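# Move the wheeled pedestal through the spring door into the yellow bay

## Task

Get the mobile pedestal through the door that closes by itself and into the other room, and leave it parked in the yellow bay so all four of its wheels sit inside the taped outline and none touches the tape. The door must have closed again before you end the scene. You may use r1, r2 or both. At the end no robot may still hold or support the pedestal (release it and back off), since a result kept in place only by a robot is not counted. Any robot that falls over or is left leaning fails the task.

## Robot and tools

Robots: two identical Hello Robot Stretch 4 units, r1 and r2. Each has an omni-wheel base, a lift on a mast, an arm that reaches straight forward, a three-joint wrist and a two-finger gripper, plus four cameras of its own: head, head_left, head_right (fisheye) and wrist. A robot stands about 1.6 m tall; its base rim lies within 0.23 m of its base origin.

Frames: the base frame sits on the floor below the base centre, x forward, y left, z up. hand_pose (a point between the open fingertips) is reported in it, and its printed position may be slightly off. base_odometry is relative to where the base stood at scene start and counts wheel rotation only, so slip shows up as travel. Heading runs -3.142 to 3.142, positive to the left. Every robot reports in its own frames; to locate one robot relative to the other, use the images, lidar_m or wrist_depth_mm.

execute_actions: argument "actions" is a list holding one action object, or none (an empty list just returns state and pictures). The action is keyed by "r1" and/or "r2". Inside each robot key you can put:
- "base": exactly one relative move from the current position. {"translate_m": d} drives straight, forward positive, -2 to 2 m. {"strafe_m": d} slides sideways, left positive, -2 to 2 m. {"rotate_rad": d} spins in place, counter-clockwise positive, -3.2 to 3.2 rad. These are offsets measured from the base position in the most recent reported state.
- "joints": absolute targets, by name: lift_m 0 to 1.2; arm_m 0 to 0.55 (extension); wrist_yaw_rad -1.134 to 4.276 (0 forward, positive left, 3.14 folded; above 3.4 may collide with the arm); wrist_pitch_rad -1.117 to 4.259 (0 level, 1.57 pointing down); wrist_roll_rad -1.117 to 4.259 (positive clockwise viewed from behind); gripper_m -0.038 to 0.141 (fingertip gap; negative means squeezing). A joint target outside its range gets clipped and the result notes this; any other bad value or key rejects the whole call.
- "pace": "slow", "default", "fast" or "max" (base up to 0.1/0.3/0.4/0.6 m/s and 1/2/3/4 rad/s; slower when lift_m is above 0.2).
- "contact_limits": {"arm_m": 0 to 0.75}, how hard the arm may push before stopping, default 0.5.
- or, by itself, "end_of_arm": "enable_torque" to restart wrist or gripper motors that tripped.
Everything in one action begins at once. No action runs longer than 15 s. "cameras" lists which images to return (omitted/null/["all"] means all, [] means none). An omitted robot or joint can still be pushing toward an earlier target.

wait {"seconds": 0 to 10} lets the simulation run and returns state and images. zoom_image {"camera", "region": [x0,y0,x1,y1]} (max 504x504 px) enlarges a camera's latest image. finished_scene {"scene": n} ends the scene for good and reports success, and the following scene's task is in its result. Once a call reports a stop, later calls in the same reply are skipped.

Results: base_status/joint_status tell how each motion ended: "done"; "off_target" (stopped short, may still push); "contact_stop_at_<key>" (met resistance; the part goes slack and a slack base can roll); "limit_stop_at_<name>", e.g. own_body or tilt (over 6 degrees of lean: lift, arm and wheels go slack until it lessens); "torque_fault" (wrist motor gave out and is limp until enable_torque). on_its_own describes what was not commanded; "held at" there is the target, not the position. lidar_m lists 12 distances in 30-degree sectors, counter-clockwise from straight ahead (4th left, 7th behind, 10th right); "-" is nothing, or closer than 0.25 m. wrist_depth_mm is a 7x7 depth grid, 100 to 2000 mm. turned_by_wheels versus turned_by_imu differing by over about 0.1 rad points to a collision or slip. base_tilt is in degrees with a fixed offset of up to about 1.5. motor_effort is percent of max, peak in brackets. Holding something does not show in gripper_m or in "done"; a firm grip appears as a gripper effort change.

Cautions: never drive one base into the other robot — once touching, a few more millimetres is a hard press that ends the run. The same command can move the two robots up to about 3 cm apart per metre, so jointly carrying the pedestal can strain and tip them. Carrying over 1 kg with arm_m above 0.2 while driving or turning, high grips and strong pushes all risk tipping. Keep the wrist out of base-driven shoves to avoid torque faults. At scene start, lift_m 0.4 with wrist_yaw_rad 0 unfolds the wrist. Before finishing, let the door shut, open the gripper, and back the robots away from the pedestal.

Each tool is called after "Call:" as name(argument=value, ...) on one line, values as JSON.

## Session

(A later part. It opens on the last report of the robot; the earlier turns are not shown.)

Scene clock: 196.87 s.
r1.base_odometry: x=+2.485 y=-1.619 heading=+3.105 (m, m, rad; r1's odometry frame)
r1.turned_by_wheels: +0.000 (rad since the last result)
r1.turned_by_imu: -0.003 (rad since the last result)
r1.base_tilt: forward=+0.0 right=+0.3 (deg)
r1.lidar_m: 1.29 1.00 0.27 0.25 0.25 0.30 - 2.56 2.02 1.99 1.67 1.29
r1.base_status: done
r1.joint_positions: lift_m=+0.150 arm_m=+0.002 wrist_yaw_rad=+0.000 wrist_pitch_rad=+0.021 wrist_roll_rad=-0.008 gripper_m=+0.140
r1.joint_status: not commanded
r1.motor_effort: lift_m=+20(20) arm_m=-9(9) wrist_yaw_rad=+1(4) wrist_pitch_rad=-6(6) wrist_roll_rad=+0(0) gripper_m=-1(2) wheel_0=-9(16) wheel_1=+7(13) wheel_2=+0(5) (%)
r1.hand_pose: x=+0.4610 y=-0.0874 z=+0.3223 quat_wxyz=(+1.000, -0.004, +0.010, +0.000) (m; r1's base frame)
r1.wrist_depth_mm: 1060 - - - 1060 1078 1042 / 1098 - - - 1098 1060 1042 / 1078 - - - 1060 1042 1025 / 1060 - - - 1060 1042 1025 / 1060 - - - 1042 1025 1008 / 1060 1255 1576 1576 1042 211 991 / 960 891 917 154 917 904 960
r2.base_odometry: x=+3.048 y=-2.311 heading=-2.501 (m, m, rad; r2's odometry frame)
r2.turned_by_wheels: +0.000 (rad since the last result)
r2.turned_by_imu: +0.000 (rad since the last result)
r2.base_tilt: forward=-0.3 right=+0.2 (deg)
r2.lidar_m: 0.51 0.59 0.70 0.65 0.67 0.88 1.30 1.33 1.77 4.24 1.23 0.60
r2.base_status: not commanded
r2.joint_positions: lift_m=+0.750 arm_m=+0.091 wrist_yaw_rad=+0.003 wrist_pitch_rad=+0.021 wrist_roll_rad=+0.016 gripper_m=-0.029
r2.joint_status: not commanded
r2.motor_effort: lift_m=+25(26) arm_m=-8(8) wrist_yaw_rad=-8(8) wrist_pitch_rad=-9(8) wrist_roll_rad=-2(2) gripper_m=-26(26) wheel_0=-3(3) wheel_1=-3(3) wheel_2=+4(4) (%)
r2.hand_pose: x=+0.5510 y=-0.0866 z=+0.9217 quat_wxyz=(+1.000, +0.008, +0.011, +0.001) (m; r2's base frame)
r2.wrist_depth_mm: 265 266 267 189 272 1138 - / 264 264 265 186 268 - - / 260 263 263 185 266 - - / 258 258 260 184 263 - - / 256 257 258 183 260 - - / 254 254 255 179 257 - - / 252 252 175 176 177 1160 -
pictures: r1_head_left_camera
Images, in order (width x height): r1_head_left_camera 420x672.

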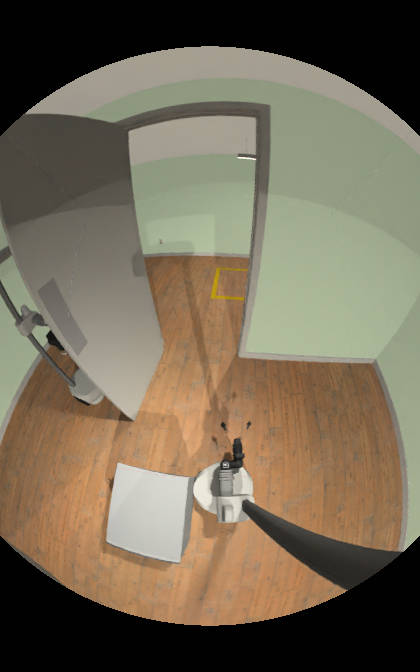

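Nicely lined up. Moving behind it.

Call:
execute_actions(actions=[{"r1":{"base":{"translate_m":-1.05},"pace":"fast"}}], cameras=[])

Call:
execute_actions(actions=[{"r1":{"base":{"rotate_rad":-0.17}}}], cameras=[])

Call:
execute_actions(actions=[{"r1":{"base":{"strafe_m":0.69},"pace":"fast"}}], cameras=["r1_head_camera","r1_wrist_camera"])

Scene clock: 206.60 s.
r1.base_odometry: x=+3.534 y=-1.658 heading=+3.105 (m, m, rad; r1's odometry frame)
r1.turned_by_wheels: +0.000 (rad since the last result)
r1.turned_by_imu: -0.004 (rad since the last result)
r1.base_tilt: forward=+0.2 right=+0.2 (deg)
r1.lidar_m: 0.87 0.62 0.83 2.83 3.07 3.51 3.48 2.40 1.89 1.84 1.99 2.35
r1.base_status: done
r1.joint_positions: lift_m=+0.150 arm_m=+0.002 wrist_yaw_rad=+0.000 wrist_pitch_rad=+0.021 wrist_roll_rad=-0.008 gripper_m=+0.140
r1.joint_status: not commanded
r1.motor_effort: lift_m=+20(20) arm_m=-9(9) wrist_yaw_rad=+1(0) wrist_pitch_rad=-6(6) wrist_roll_rad=-1(0) gripper_m=-1(4) wheel_0=-3(10) wheel_1=-2(8) wheel_2=+3(16) (%)
r1.hand_pose: x=+0.4610 y=-0.0874 z=+0.3223 quat_wxyz=(+1.000, -0.004, +0.010, +0.000) (m; r1's base frame)
r1.wrist_depth_mm: - 1708 - - - - - / 1576 1756 - - - - - / 473 1576 - - - - - / 469 661 - - - - - / 469 676 - - - - 1983 / 466 549 1576 1576 1576 213 1499 / 477 580 917 153 904 904 976
r2.base_odometry: x=+3.048 y=-2.311 heading=-2.501 (m, m, rad; r2's odometry frame)
r2.turned_by_wheels: +0.000 (rad since the last result)
r2.turned_by_imu: +0.001 (rad since the last result)
r2.base_tilt: forward=-0.3 right=+0.2 (deg)
r2.lidar_m: 0.50 0.60 0.70 0.64 0.67 0.90 1.30 1.34 1.76 4.27 1.23 0.59
r2.base_status: not commanded
r2.joint_positions: lift_m=+0.750 arm_m=+0.091 wrist_yaw_rad=+0.003 wrist_pitch_rad=+0.021 wrist_roll_rad=+0.016 gripper_m=-0.029
r2.joint_status: not commanded
r2.motor_effort: lift_m=+26(26) arm_m=-8(8) wrist_yaw_rad=-8(8) wrist_pitch_rad=-8(8) wrist_roll_rad=-2(2) gripper_m=-28(26) wheel_0=-3(3) wheel_1=-3(3) wheel_2=+5(4) (%)
r2.hand_pose: x=+0.5510 y=-0.0866 z=+0.9217 quat_wxyz=(+1.000, +0.008, +0.011, +0.001) (m; r2's base frame)
r2.wrist_depth_mm: 266 267 267 189 271 - - / 263 264 266 186 267 - - / 260 262 263 185 265 - - / 258 260 260 184 263 - - / 256 256 257 183 260 - - / 253 254 255 180 258 - - / 252 252 176 177 177 - -
pictures: none
No camera images: the call's "cameras" was empty. Leave "cameras" out to get every camera's image.

Scene clock: 207.47 s.
r1.base_odometry: x=+3.534 y=-1.658 heading=+2.936 (m, m, rad; r1's odometry frame)
r1.turned_by_wheels: -0.169 (rad since the last result)
r1.turned_by_imu: -0.168 (rad since the last result)
r1.base_tilt: forward=+0.1 right=+0.3 (deg)
r1.lidar_m: 2.33 0.60 0.72 2.85 2.93 3.64 3.50 2.83 1.98 1.85 1.92 2.44
r1.base_status: done
r1.joint_positions: lift_m=+0.150 arm_m=+0.002 wrist_yaw_rad=+0.000 wrist_pitch_rad=+0.021 wrist_roll_rad=-0.008 gripper_m=+0.140
r1.joint_status: not commanded
r1.motor_effort: lift_m=+20(20) arm_m=-9(9) wrist_yaw_rad=+1(1) wrist_pitch_rad=-6(6) wrist_roll_rad=-1(0) gripper_m=-3(0) wheel_0=+5(9) wheel_1=+4(9) wheel_2=+5(13) (%)
r1.hand_pose: x=+0.4610 y=-0.0874 z=+0.3223 quat_wxyz=(+1.000, -0.004, +0.010, +0.000) (m; r1's base frame)
r1.wrist_depth_mm: 1708 - - - - - - / 1661 - - - - - - / 1537 - - - - - - / 683 - - - - - - / 668 - - - - - - / 676 831 1661 1537 1537 213 1576 / 691 831 917 154 904 904 991
r2.base_odometry: x=+3.048 y=-2.311 heading=-2.501 (m, m, rad; r2's odometry frame)
r2.turned_by_wheels: +0.000 (rad since the last result)
r2.turned_by_imu: +0.000 (rad since the last result)
r2.base_tilt: forward=-0.3 right=+0.2 (deg)
r2.lidar_m: 0.50 0.60 0.70 0.63 0.67 0.88 1.31 1.34 1.77 4.24 1.23 0.60
r2.base_status: not commanded
r2.joint_positions: lift_m=+0.750 arm_m=+0.091 wrist_yaw_rad=+0.003 wrist_pitch_rad=+0.021 wrist_roll_rad=+0.016 gripper_m=-0.029
r2.joint_status: not commanded
r2.motor_effort: lift_m=+25(26) arm_m=-9(8) wrist_yaw_rad=-8(8) wrist_pitch_rad=-9(8) wrist_roll_rad=-2(2) gripper_m=-27(27) wheel_0=-3(3) wheel_1=-3(3) wheel_2=+4(5) (%)
r2.hand_pose: x=+0.5510 y=-0.0866 z=+0.9217 quat_wxyz=(+1.000, +0.008, +0.011, +0.001) (m; r2's base frame)
r2.wrist_depth_mm: 266 267 268 189 271 - - / 264 264 265 186 270 - - / 260 262 264 185 266 - - / 258 259 260 184 263 - - / 255 256 257 183 259 - - / 253 255 255 180 257 - - / 251 251 176 176 177 - -
pictures: none
No camera images: the call's "cameras" was empty. Leave "cameras" out to get every camera's image.

Scene clock: 210.33 s.
r1.base_odometry: x=+3.393 y=-2.333 heading=+2.936 (m, m, rad; r1's odometry frame)
r1.turned_by_wheels: +0.000 (rad since the last result)
r1.turned_by_imu: -0.001 (rad since the last result)
r1.base_tilt: forward=+0.2 right=+0.2 (deg)
r1.lidar_m: 0.45 1.50 2.26 2.17 2.23 2.97 3.56 3.57 2.72 2.54 2.63 0.51
r1.base_status: done
r1.joint_positions: lift_m=+0.150 arm_m=+0.002 wrist_yaw_rad=+0.000 wrist_pitch_rad=+0.021 wrist_roll_rad=-0.008 gripper_m=+0.140
r1.joint_status: not commanded
r1.motor_effort: lift_m=+20(20) arm_m=-9(9) wrist_yaw_rad=+0(0) wrist_pitch_rad=-6(6) wrist_roll_rad=+0(0) gripper_m=-4(1) wheel_0=-1(14) wheel_1=+1(14) wheel_2=+0(1) (%)
r1.hand_pose: x=+0.4610 y=-0.0874 z=+0.3223 quat_wxyz=(+1.000, -0.004, +0.010, +0.000) (m; r1's base frame)
r1.wrist_depth_mm: - - 1618 - - - - / - 265 271 274 281 287 294 / - 265 271 277 282 290 294 / - 263 267 274 281 286 293 / - 259 266 273 278 285 291 / 1255 246 265 271 276 212 289 / 960 257 263 153 277 279 287
r2.base_odometry: x=+3.048 y=-2.311 heading=-2.501 (m, m, rad; r2's odometry frame)
r2.turned_by_wheels: +0.000 (rad since the last result)
r2.turned_by_imu: +0.000 (rad since the last result)
r2.base_tilt: forward=-0.3 right=+0.2 (deg)
r2.lidar_m: 0.50 0.60 0.69 0.65 0.67 0.88 1.29 1.34 1.75 4.24 1.23 0.58
r2.base_status: not commanded
r2.joint_positions: lift_m=+0.750 arm_m=+0.091 wrist_yaw_rad=+0.003 wrist_pitch_rad=+0.021 wrist_roll_rad=+0.016 gripper_m=-0.029
r2.joint_status: not commanded
r2.motor_effort: lift_m=+25(26) arm_m=-8(8) wrist_yaw_rad=-8(8) wrist_pitch_rad=-9(9) wrist_roll_rad=-2(2) gripper_m=-26(28) wheel_0=-3(3) wheel_1=-3(3) wheel_2=+5(4) (%)
r2.hand_pose: x=+0.5510 y=-0.0866 z=+0.9217 quat_wxyz=(+1.000, +0.008, +0.011, +0.001) (m; r2's base frame)
r2.wrist_depth_mm: 266 267 268 189 272 - - / 264 265 265 186 268 - - / 260 262 263 185 265 - - / 258 259 260 184 264 - - / 255 257 257 183 260 - - / 253 254 255 180 258 - - / 251 252 176 176 177 - -
pictures: r1_head_camera, r1_wrist_camera
Images, in order (width x height): r1_head_camera 420x560, r1_wrist_camera 616x392.

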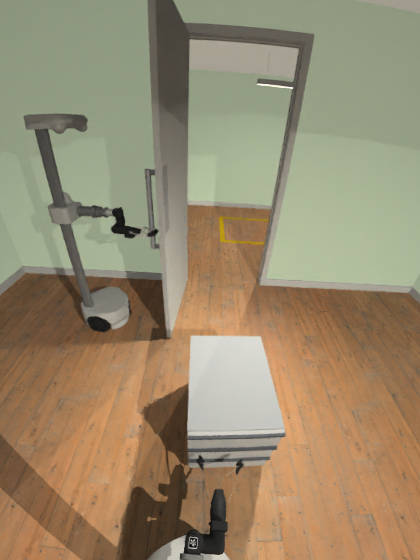

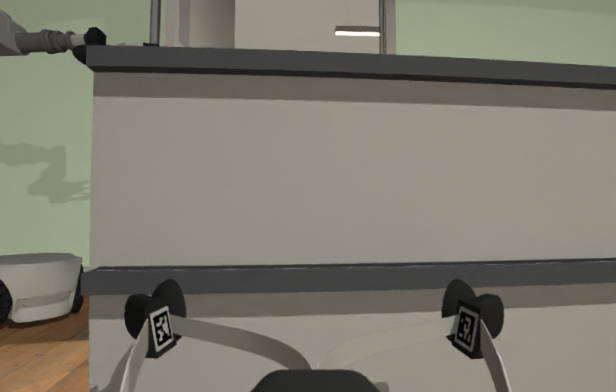

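Call:
execute_actions(actions=[{"r1":{"base":{"strafe_m":-0.055},"joints":{"lift_m":0.12}}}], cameras=[])

Call:
execute_actions(actions=[{"r1":{"base":{"translate_m":0.2},"pace":"slow"}}], cameras=[])

Call:
execute_actions(actions=[{"r1":{"base":{"translate_m":0.75}}}], cameras=["r1_head_camera"])

Scene clock: 218.20 s.
r1.base_odometry: x=+3.404 y=-2.280 heading=+2.936 (m, m, rad; r1's odometry frame)
r1.turned_by_wheels: +0.000 (rad since the last result)
r1.turned_by_imu: -0.001 (rad since the last result)
r1.base_tilt: forward=+0.1 right=+0.2 (deg)
r1.lidar_m: 0.46 1.46 2.33 2.20 2.29 3.02 3.52 3.56 2.66 2.50 2.57 0.52
r1.base_status: done
r1.joint_positions: lift_m=+0.120 arm_m=+0.002 wrist_yaw_rad=+0.000 wrist_pitch_rad=+0.021 wrist_roll_rad=-0.008 gripper_m=+0.140
r1.joint_status: all done
r1.motor_effort: lift_m=+19(19) arm_m=-9(9) wrist_yaw_rad=+0(0) wrist_pitch_rad=-6(6) wrist_roll_rad=+0(1) gripper_m=+2(2) wheel_0=+3(11) wheel_1=-2(10) wheel_2=+0(2) (%)
r1.hand_pose: x=+0.4610 y=-0.0874 z=+0.2924 quat_wxyz=(+1.000, -0.004, +0.010, +0.000) (m; r1's base frame)
r1.wrist_depth_mm: 263 273 278 282 289 298 - / 267 272 278 283 290 297 304 / 264 270 276 282 289 294 300 / 264 267 274 279 286 293 300 / 260 264 271 276 283 289 297 / 259 263 272 277 283 213 297 / 258 263 267 154 281 286 293
r2.base_odometry: x=+3.048 y=-2.311 heading=-2.501 (m, m, rad; r2's odometry frame)
r2.turned_by_wheels: +0.000 (rad since the last result)
r2.turned_by_imu: +0.000 (rad since the last result)
r2.base_tilt: forward=-0.3 right=+0.2 (deg)
r2.lidar_m: 0.49 0.60 0.70 0.65 0.67 0.90 1.29 1.35 1.75 4.24 1.22 0.60
r2.base_status: not commanded
r2.joint_positions: lift_m=+0.750 arm_m=+0.091 wrist_yaw_rad=+0.003 wrist_pitch_rad=+0.021 wrist_roll_rad=+0.016 gripper_m=-0.029
r2.joint_status: not commanded
r2.motor_effort: lift_m=+25(26) arm_m=-8(8) wrist_yaw_rad=-8(8) wrist_pitch_rad=-8(8) wrist_roll_rad=-2(1) gripper_m=-27(26) wheel_0=-3(3) wheel_1=-3(3) wheel_2=+4(4) (%)
r2.hand_pose: x=+0.5510 y=-0.0866 z=+0.9217 quat_wxyz=(+1.000, +0.008, +0.011, +0.001) (m; r2's base frame)
r2.wrist_depth_mm: 266 266 268 188 271 - - / 264 264 266 186 268 - - / 260 262 263 185 265 - - / 258 258 260 184 263 - - / 255 257 258 183 260 - - / 253 255 255 179 257 - - / 251 252 176 176 177 - -
pictures: none
No camera images: the call's "cameras" was empty. Leave "cameras" out to get every camera's image.

Scene clock: 221.47 s.
r1.base_odometry: x=+3.209 y=-2.239 heading=+2.936 (m, m, rad; r1's odometry frame)
r1.turned_by_wheels: +0.000 (rad since the last result)
r1.turned_by_imu: -0.001 (rad since the last result)
r1.base_tilt: forward=+0.2 right=+0.2 (deg)
r1.lidar_m: 0.42 1.28 2.34 2.22 2.31 3.05 3.75 3.76 2.64 2.48 2.55 0.47
r1.base_status: done
r1.joint_positions: lift_m=+0.120 arm_m=+0.000 wrist_yaw_rad=-0.006 wrist_pitch_rad=+0.020 wrist_roll_rad=-0.008 gripper_m=+0.140
r1.joint_status: not commanded
r1.on_its_own: wrist_yaw_rad is at rest, and its effort (+18) is outside its rest range (-13 to +13)
r1.motor_effort: lift_m=+19(19) arm_m=-1(9) wrist_yaw_rad=+18(17) wrist_pitch_rad=-4(6) wrist_roll_rad=-1(0) gripper_m=-4(4) wheel_0=+6(12) wheel_1=+6(11) wheel_2=-12(20) (%)
r1.hand_pose: x=+0.4591 y=-0.0891 z=+0.2926 quat_wxyz=(+1.000, -0.004, +0.010, -0.003) (m; r1's base frame)
r1.wrist_depth_mm: 244 242 241 240 241 239 239 / 242 241 240 239 239 238 238 / 241 240 239 238 238 237 236 / 239 238 237 236 236 236 236 / 237 226 224 224 223 235 232 / 236 212 235 236 233 209 232 / 236 234 234 153 232 231 230
r2.base_odometry: x=+3.048 y=-2.311 heading=-2.501 (m, m, rad; r2's odometry frame)
r2.turned_by_wheels: +0.000 (rad since the last result)
r2.turned_by_imu: +0.000 (rad since the last result)
r2.base_tilt: forward=-0.3 right=+0.2 (deg)
r2.lidar_m: 0.51 0.60 0.71 0.64 0.68 0.90 1.30 1.35 1.77 4.24 1.24 0.60
r2.base_status: not commanded
r2.joint_positions: lift_m=+0.750 arm_m=+0.091 wrist_yaw_rad=+0.003 wrist_pitch_rad=+0.021 wrist_roll_rad=+0.016 gripper_m=-0.029
r2.joint_status: not commanded
r2.motor_effort: lift_m=+25(26) arm_m=-9(8) wrist_yaw_rad=-8(8) wrist_pitch_rad=-9(8) wrist_roll_rad=-1(2) gripper_m=-26(28) wheel_0=-3(3) wheel_1=-3(3) wheel_2=+5(4) (%)
r2.hand_pose: x=+0.5510 y=-0.0866 z=+0.9217 quat_wxyz=(+1.000, +0.008, +0.011, +0.001) (m; r2's base frame)
r2.wrist_depth_mm: 266 267 268 189 271 - - / 264 264 264 186 268 - - / 260 262 263 185 265 - - / 258 259 259 183 263 - - / 255 257 258 183 262 - - / 253 254 255 180 258 - - / 250 252 176 177 177 - -
pictures: none
No camera images: the call's "cameras" was empty. Leave "cameras" out to get every camera's image.

Scene clock: 225.43 s.
r1.base_odometry: x=+2.475 y=-2.085 heading=+2.936 (m, m, rad; r1's odometry frame)
r1.turned_by_wheels: +0.000 (rad since the last result)
r1.turned_by_imu: -0.008 (rad since the last result)
r1.base_tilt: forward=+0.1 right=+0.2 (deg)
r1.lidar_m: 0.47 0.60 0.70 2.28 2.34 3.02 - 3.76 2.60 2.45 2.05 0.44
r1.base_status: done
r1.joint_positions: lift_m=+0.120 arm_m=+0.000 wrist_yaw_rad=-0.010 wrist_pitch_rad=+0.021 wrist_roll_rad=-0.008 gripper_m=+0.140
r1.joint_status: not commanded
r1.on_its_own: wrist_yaw_rad is at rest, and its effort (+27) is outside its rest range (-13 to +13)
r1.motor_effort: lift_m=+19(19) arm_m=-1(0) wrist_yaw_rad=+27(69) wrist_pitch_rad=-6(6) wrist_roll_rad=-1(2) gripper_m=-3(7) wheel_0=+3(11) wheel_1=+3(10) wheel_2=-10(25) (%)
r1.hand_pose: x=+0.4586 y=-0.0903 z=+0.2924 quat_wxyz=(+1.000, -0.004, +0.010, -0.005) (m; r1's base frame)
r1.wrist_depth_mm: 699 891 285 266 250 236 228 / 732 309 287 268 252 237 227 / 707 306 285 267 252 236 225 / 699 304 283 265 249 234 224 / 683 297 276 259 244 229 216 / 691 294 274 262 247 209 223 / 668 296 278 160 238 229 221
r2.base_odometry: x=+3.048 y=-2.311 heading=-2.501 (m, m, rad; r2's odometry frame)
r2.turned_by_wheels: +0.000 (rad since the last result)
r2.turned_by_imu: +0.000 (rad since the last result)
r2.base_tilt: forward=-0.3 right=+0.2 (deg)
r2.lidar_m: 0.50 0.60 0.70 0.64 0.66 0.90 1.30 1.34 1.78 4.24 5.16 0.60
r2.base_status: not commanded
r2.joint_positions: lift_m=+0.750 arm_m=+0.091 wrist_yaw_rad=+0.003 wrist_pitch_rad=+0.021 wrist_roll_rad=+0.016 gripper_m=-0.029
r2.joint_status: not commanded
r2.motor_effort: lift_m=+25(26) arm_m=-8(8) wrist_yaw_rad=-8(8) wrist_pitch_rad=-9(9) wrist_roll_rad=-2(2) gripper_m=-28(28) wheel_0=-3(3) wheel_1=-3(3) wheel_2=+5(5) (%)
r2.hand_pose: x=+0.5510 y=-0.0866 z=+0.9217 quat_wxyz=(+1.000, +0.008, +0.011, +0.001) (m; r2's base frame)
r2.wrist_depth_mm: 266 267 268 189 271 - - / 264 265 266 186 268 - - / 260 262 263 185 266 - - / 258 259 260 184 263 - - / 257 257 258 183 260 - - / 253 255 255 180 258 - - / 251 252 176 176 177 - -
pictures: r1_head_camera
Images, in order (width x height): r1_head_camera 420x560.

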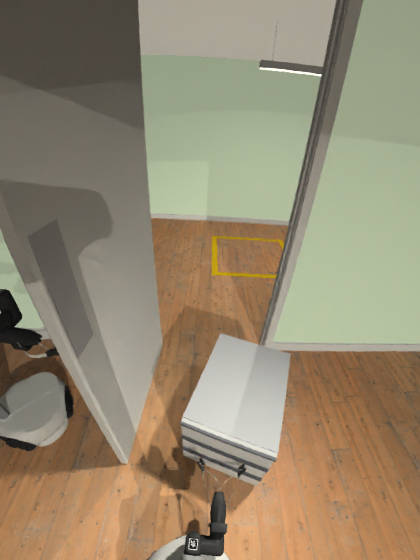

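Call:
execute_actions(actions=[{"r1":{"base":{"translate_m":-0.11}}}], cameras=[])

Call:
execute_actions(actions=[{"r1":{"base":{"strafe_m":-0.24}}}], cameras=[])

Call:
execute_actions(actions=[{"r1":{"base":{"rotate_rad":0.3}}}], cameras=["r1_head_camera"])

Call:
execute_actions(actions=[{"r1":{"base":{"translate_m":0.2},"pace":"slow"}}], cameras=["r1_head_camera"])

Scene clock: 238.30 s.
r1.base_odometry: x=+2.582 y=-2.108 heading=+2.936 (m, m, rad; r1's odometry frame)
r1.turned_by_wheels: +0.000 (rad since the last result)
r1.turned_by_imu: -0.002 (rad since the last result)
r1.base_tilt: forward=+0.2 right=+0.2 (deg)
r1.lidar_m: 0.57 0.66 0.89 2.26 2.34 3.04 - 3.75 2.61 2.45 2.25 0.57
r1.base_status: done
r1.joint_positions: lift_m=+0.120 arm_m=+0.000 wrist_yaw_rad=+0.000 wrist_pitch_rad=+0.021 wrist_roll_rad=-0.008 gripper_m=+0.140
r1.joint_status: not commanded
r1.motor_effort: lift_m=+19(19) arm_m=+0(0) wrist_yaw_rad=+1(30) wrist_pitch_rad=-6(6) wrist_roll_rad=-1(1) gripper_m=-3(2) wheel_0=-4(10) wheel_1=-4(8) wheel_2=+5(12) (%)
r1.hand_pose: x=+0.4595 y=-0.0875 z=+0.2924 quat_wxyz=(+1.000, -0.004, +0.010, +0.000) (m; r1's base frame)
r1.wrist_depth_mm: 732 1078 - - - 1397 1366 / 723 917 407 382 351 330 842 / 723 917 407 379 355 332 831 / 715 878 407 377 353 330 319 / 723 878 399 373 347 327 314 / 715 427 389 373 351 213 315 / 723 418 389 154 340 320 314
r2.base_odometry: x=+3.048 y=-2.311 heading=-2.501 (m, m, rad; r2's odometry frame)
r2.turned_by_wheels: +0.000 (rad since the last result)
r2.turned_by_imu: +0.000 (rad since the last result)
r2.base_tilt: forward=-0.3 right=+0.1 (deg)
r2.lidar_m: 0.49 0.60 0.71 0.64 0.65 0.90 1.31 1.33 1.77 4.26 1.17 0.59
r2.base_status: not commanded
r2.joint_positions: lift_m=+0.750 arm_m=+0.091 wrist_yaw_rad=+0.003 wrist_pitch_rad=+0.021 wrist_roll_rad=+0.016 gripper_m=-0.029
r2.joint_status: not commanded
r2.motor_effort: lift_m=+25(26) arm_m=-8(8) wrist_yaw_rad=-8(8) wrist_pitch_rad=-9(9) wrist_roll_rad=-2(2) gripper_m=-25(28) wheel_0=-3(3) wheel_1=-3(3) wheel_2=+5(4) (%)
r2.hand_pose: x=+0.5510 y=-0.0866 z=+0.9217 quat_wxyz=(+1.000, +0.008, +0.011, +0.001) (m; r2's base frame)
r2.wrist_depth_mm: 266 267 267 189 272 - - / 263 265 265 186 268 - - / 260 262 263 185 265 - - / 258 259 260 183 263 - - / 256 256 258 182 259 - - / 253 254 256 180 257 - - / 251 253 175 177 177 - -
pictures: none
No camera images: the call's "cameras" was empty. Leave "cameras" out to get every camera's image.

Scene clock: 240.40 s.
r1.base_odometry: x=+2.631 y=-1.873 heading=+2.936 (m, m, rad; r1's odometry frame)
r1.turned_by_wheels: +0.000 (rad since the last result)
r1.turned_by_imu: +0.000 (rad since the last result)
r1.base_tilt: forward=+0.1 right=+0.2 (deg)
r1.lidar_m: 0.52 0.61 0.82 2.50 2.57 3.37 - 3.36 2.37 2.22 2.26 1.57
r1.base_status: done
r1.joint_positions: lift_m=+0.120 arm_m=+0.000 wrist_yaw_rad=+0.000 wrist_pitch_rad=+0.021 wrist_roll_rad=-0.008 gripper_m=+0.140
r1.joint_status: not commanded
r1.motor_effort: lift_m=+19(19) arm_m=+0(0) wrist_yaw_rad=+1(1) wrist_pitch_rad=-6(6) wrist_roll_rad=-1(1) gripper_m=+0(2) wheel_0=+4(12) wheel_1=-3(12) wheel_2=+0(4) (%)
r1.hand_pose: x=+0.4595 y=-0.0874 z=+0.2924 quat_wxyz=(+1.000, -0.004, +0.010, +0.000) (m; r1's base frame)
r1.wrist_depth_mm: 1078 - - - 1366 1336 1366 / 384 355 330 387 1336 1397 1366 / 387 357 330 387 1336 1336 1366 / 384 353 329 382 1281 1366 1366 / 379 349 324 377 1336 1336 1336 / 377 343 319 379 1308 213 1336 / 373 345 322 153 831 820 946
r2.base_odometry: x=+3.048 y=-2.311 heading=-2.501 (m, m, rad; r2's odometry frame)
r2.turned_by_wheels: +0.000 (rad since the last result)
r2.turned_by_imu: +0.000 (rad since the last result)
r2.base_tilt: forward=-0.3 right=+0.2 (deg)
r2.lidar_m: 0.50 0.59 0.69 0.65 0.66 0.90 1.29 1.33 1.77 4.27 5.17 0.58
r2.base_status: not commanded
r2.joint_positions: lift_m=+0.750 arm_m=+0.091 wrist_yaw_rad=+0.003 wrist_pitch_rad=+0.021 wrist_roll_rad=+0.016 gripper_m=-0.029
r2.joint_status: not commanded
r2.motor_effort: lift_m=+25(26) arm_m=-8(8) wrist_yaw_rad=-8(8) wrist_pitch_rad=-8(8) wrist_roll_rad=-2(2) gripper_m=-27(28) wheel_0=-3(3) wheel_1=-3(3) wheel_2=+4(4) (%)
r2.hand_pose: x=+0.5510 y=-0.0866 z=+0.9217 quat_wxyz=(+1.000, +0.008, +0.011, +0.001) (m; r2's base frame)
r2.wrist_depth_mm: 266 267 267 189 271 - 1098 / 264 264 265 186 268 - - / 260 262 264 185 265 - - / 258 259 260 184 263 - - / 255 256 257 183 260 - - / 253 254 255 181 257 - - / 251 252 176 176 177 - -
pictures: none
No camera images: the call's "cameras" was empty. Leave "cameras" out to get every camera's image.

Scene clock: 241.47 s.
r1.base_odometry: x=+2.631 y=-1.873 heading=-3.048 (m, m, rad; r1's odometry frame)
r1.turned_by_wheels: +0.299 (rad since the last result)
r1.turned_by_imu: +0.296 (rad since the last result)
r1.base_tilt: forward=+0.1 right=+0.2 (deg)
r1.lidar_m: 0.55 0.84 1.26 2.51 2.83 4.31 - 2.61 2.24 2.21 1.76 0.53
r1.base_status: done
r1.joint_positions: lift_m=+0.120 arm_m=+0.000 wrist_yaw_rad=+0.000 wrist_pitch_rad=+0.021 wrist_roll_rad=-0.008 gripper_m=+0.140
r1.joint_status: not commanded
r1.motor_effort: lift_m=+19(19) arm_m=+0(0) wrist_yaw_rad=+1(2) wrist_pitch_rad=-6(6) wrist_roll_rad=-2(1) gripper_m=-1(0) wheel_0=-3(10) wheel_1=-4(9) wheel_2=-4(5) (%)
r1.hand_pose: x=+0.4595 y=-0.0874 z=+0.2924 quat_wxyz=(+1.000, -0.004, +0.010, +0.000) (m; r1's base frame)
r1.wrist_depth_mm: 715 891 1281 - - 336 1138 / 699 866 445 357 317 287 1138 / 699 842 424 362 314 286 1098 / 699 788 424 357 312 285 1098 / 699 798 418 357 304 279 1118 / 691 480 402 355 309 213 1078 / 707 492 407 153 296 279 891
r2.base_odometry: x=+3.048 y=-2.311 heading=-2.501 (m, m, rad; r2's odometry frame)
r2.turned_by_wheels: +0.000 (rad since the last result)
r2.turned_by_imu: +0.000 (rad since the last result)
r2.base_tilt: forward=-0.3 right=+0.2 (deg)
r2.lidar_m: 0.50 0.60 0.70 0.64 0.66 0.91 1.30 1.34 1.78 4.24 5.15 0.59
r2.base_status: not commanded
r2.joint_positions: lift_m=+0.750 arm_m=+0.091 wrist_yaw_rad=+0.003 wrist_pitch_rad=+0.021 wrist_roll_rad=+0.016 gripper_m=-0.029
r2.joint_status: not commanded
r2.motor_effort: lift_m=+26(26) arm_m=-8(8) wrist_yaw_rad=-7(8) wrist_pitch_rad=-8(9) wrist_roll_rad=-2(2) gripper_m=-25(28) wheel_0=-3(3) wheel_1=-3(3) wheel_2=+4(5) (%)
r2.hand_pose: x=+0.5510 y=-0.0866 z=+0.9217 quat_wxyz=(+1.000, +0.008, +0.011, +0.001) (m; r2's base frame)
r2.wrist_depth_mm: 266 267 268 189 271 - - / 264 264 266 186 267 - - / 260 262 263 185 265 - - / 258 259 260 184 263 - - / 256 257 258 183 260 - - / 253 254 255 180 258 - - / 252 252 176 177 177 - -
pictures: r1_head_camera
Images, in order (width x height): r1_head_camera 420x560.

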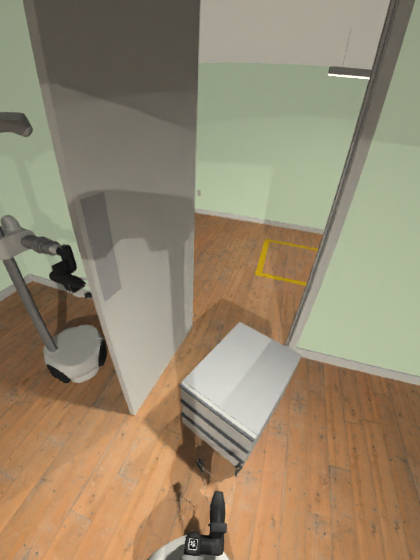

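Scene clock: 244.73 s.
r1.base_odometry: x=+2.433 y=-1.892 heading=-3.049 (m, m, rad; r1's odometry frame)
r1.turned_by_wheels: +0.000 (rad since the last result)
r1.turned_by_imu: -0.001 (rad since the last result)
r1.base_tilt: forward=+0.1 right=+0.3 (deg)
r1.lidar_m: 0.49 0.69 0.95 2.45 2.83 4.50 - 2.68 2.27 2.24 1.50 0.48
r1.base_status: done
r1.joint_positions: lift_m=+0.120 arm_m=+0.000 wrist_yaw_rad=-0.004 wrist_pitch_rad=+0.020 wrist_roll_rad=-0.008 gripper_m=+0.140
r1.joint_status: not commanded
r1.motor_effort: lift_m=+19(19) arm_m=+0(0) wrist_yaw_rad=+13(44) wrist_pitch_rad=-4(6) wrist_roll_rad=+0(1) gripper_m=-1(0) wheel_0=+6(15) wheel_1=+4(7) wheel_2=-12(22) (%)
r1.hand_pose: x=+0.4591 y=-0.0887 z=+0.2926 quat_wxyz=(+1.000, -0.004, +0.010, -0.002) (m; r1's base frame)
r1.wrist_depth_mm: 654 831 1098 293 259 235 220 / 640 723 334 294 263 236 218 / 634 732 334 293 260 236 217 / 640 723 330 290 259 235 217 / 640 732 322 283 254 227 210 / 627 362 314 287 256 211 216 / 647 366 322 154 247 225 215
r2.base_odometry: x=+3.048 y=-2.311 heading=-2.501 (m, m, rad; r2's odometry frame)
r2.turned_by_wheels: +0.000 (rad since the last result)
r2.turned_by_imu: +0.000 (rad since the last result)
r2.base_tilt: forward=-0.3 right=+0.2 (deg)
r2.lidar_m: 0.49 0.59 0.70 0.63 0.67 0.89 1.30 1.35 1.78 4.24 5.15 0.59
r2.base_status: not commanded
r2.joint_positions: lift_m=+0.750 arm_m=+0.091 wrist_yaw_rad=+0.003 wrist_pitch_rad=+0.021 wrist_roll_rad=+0.016 gripper_m=-0.029
r2.joint_status: not commanded
r2.motor_effort: lift_m=+25(26) arm_m=-8(9) wrist_yaw_rad=-8(8) wrist_pitch_rad=-9(9) wrist_roll_rad=-1(2) gripper_m=-27(28) wheel_0=-3(3) wheel_1=-3(3) wheel_2=+5(4) (%)
r2.hand_pose: x=+0.5510 y=-0.0866 z=+0.9217 quat_wxyz=(+1.000, +0.008, +0.011, +0.001) (m; r2's base frame)
r2.wrist_depth_mm: 266 266 268 189 271 - - / 263 264 266 186 267 - - / 260 263 264 184 266 - - / 258 259 260 183 264 - - / 255 256 258 183 260 - - / 253 255 255 180 257 - - / 251 252 176 176 177 976 -
pictures: r1_head_camera
Images, in order (width x height): r1_head_camera 420x560.

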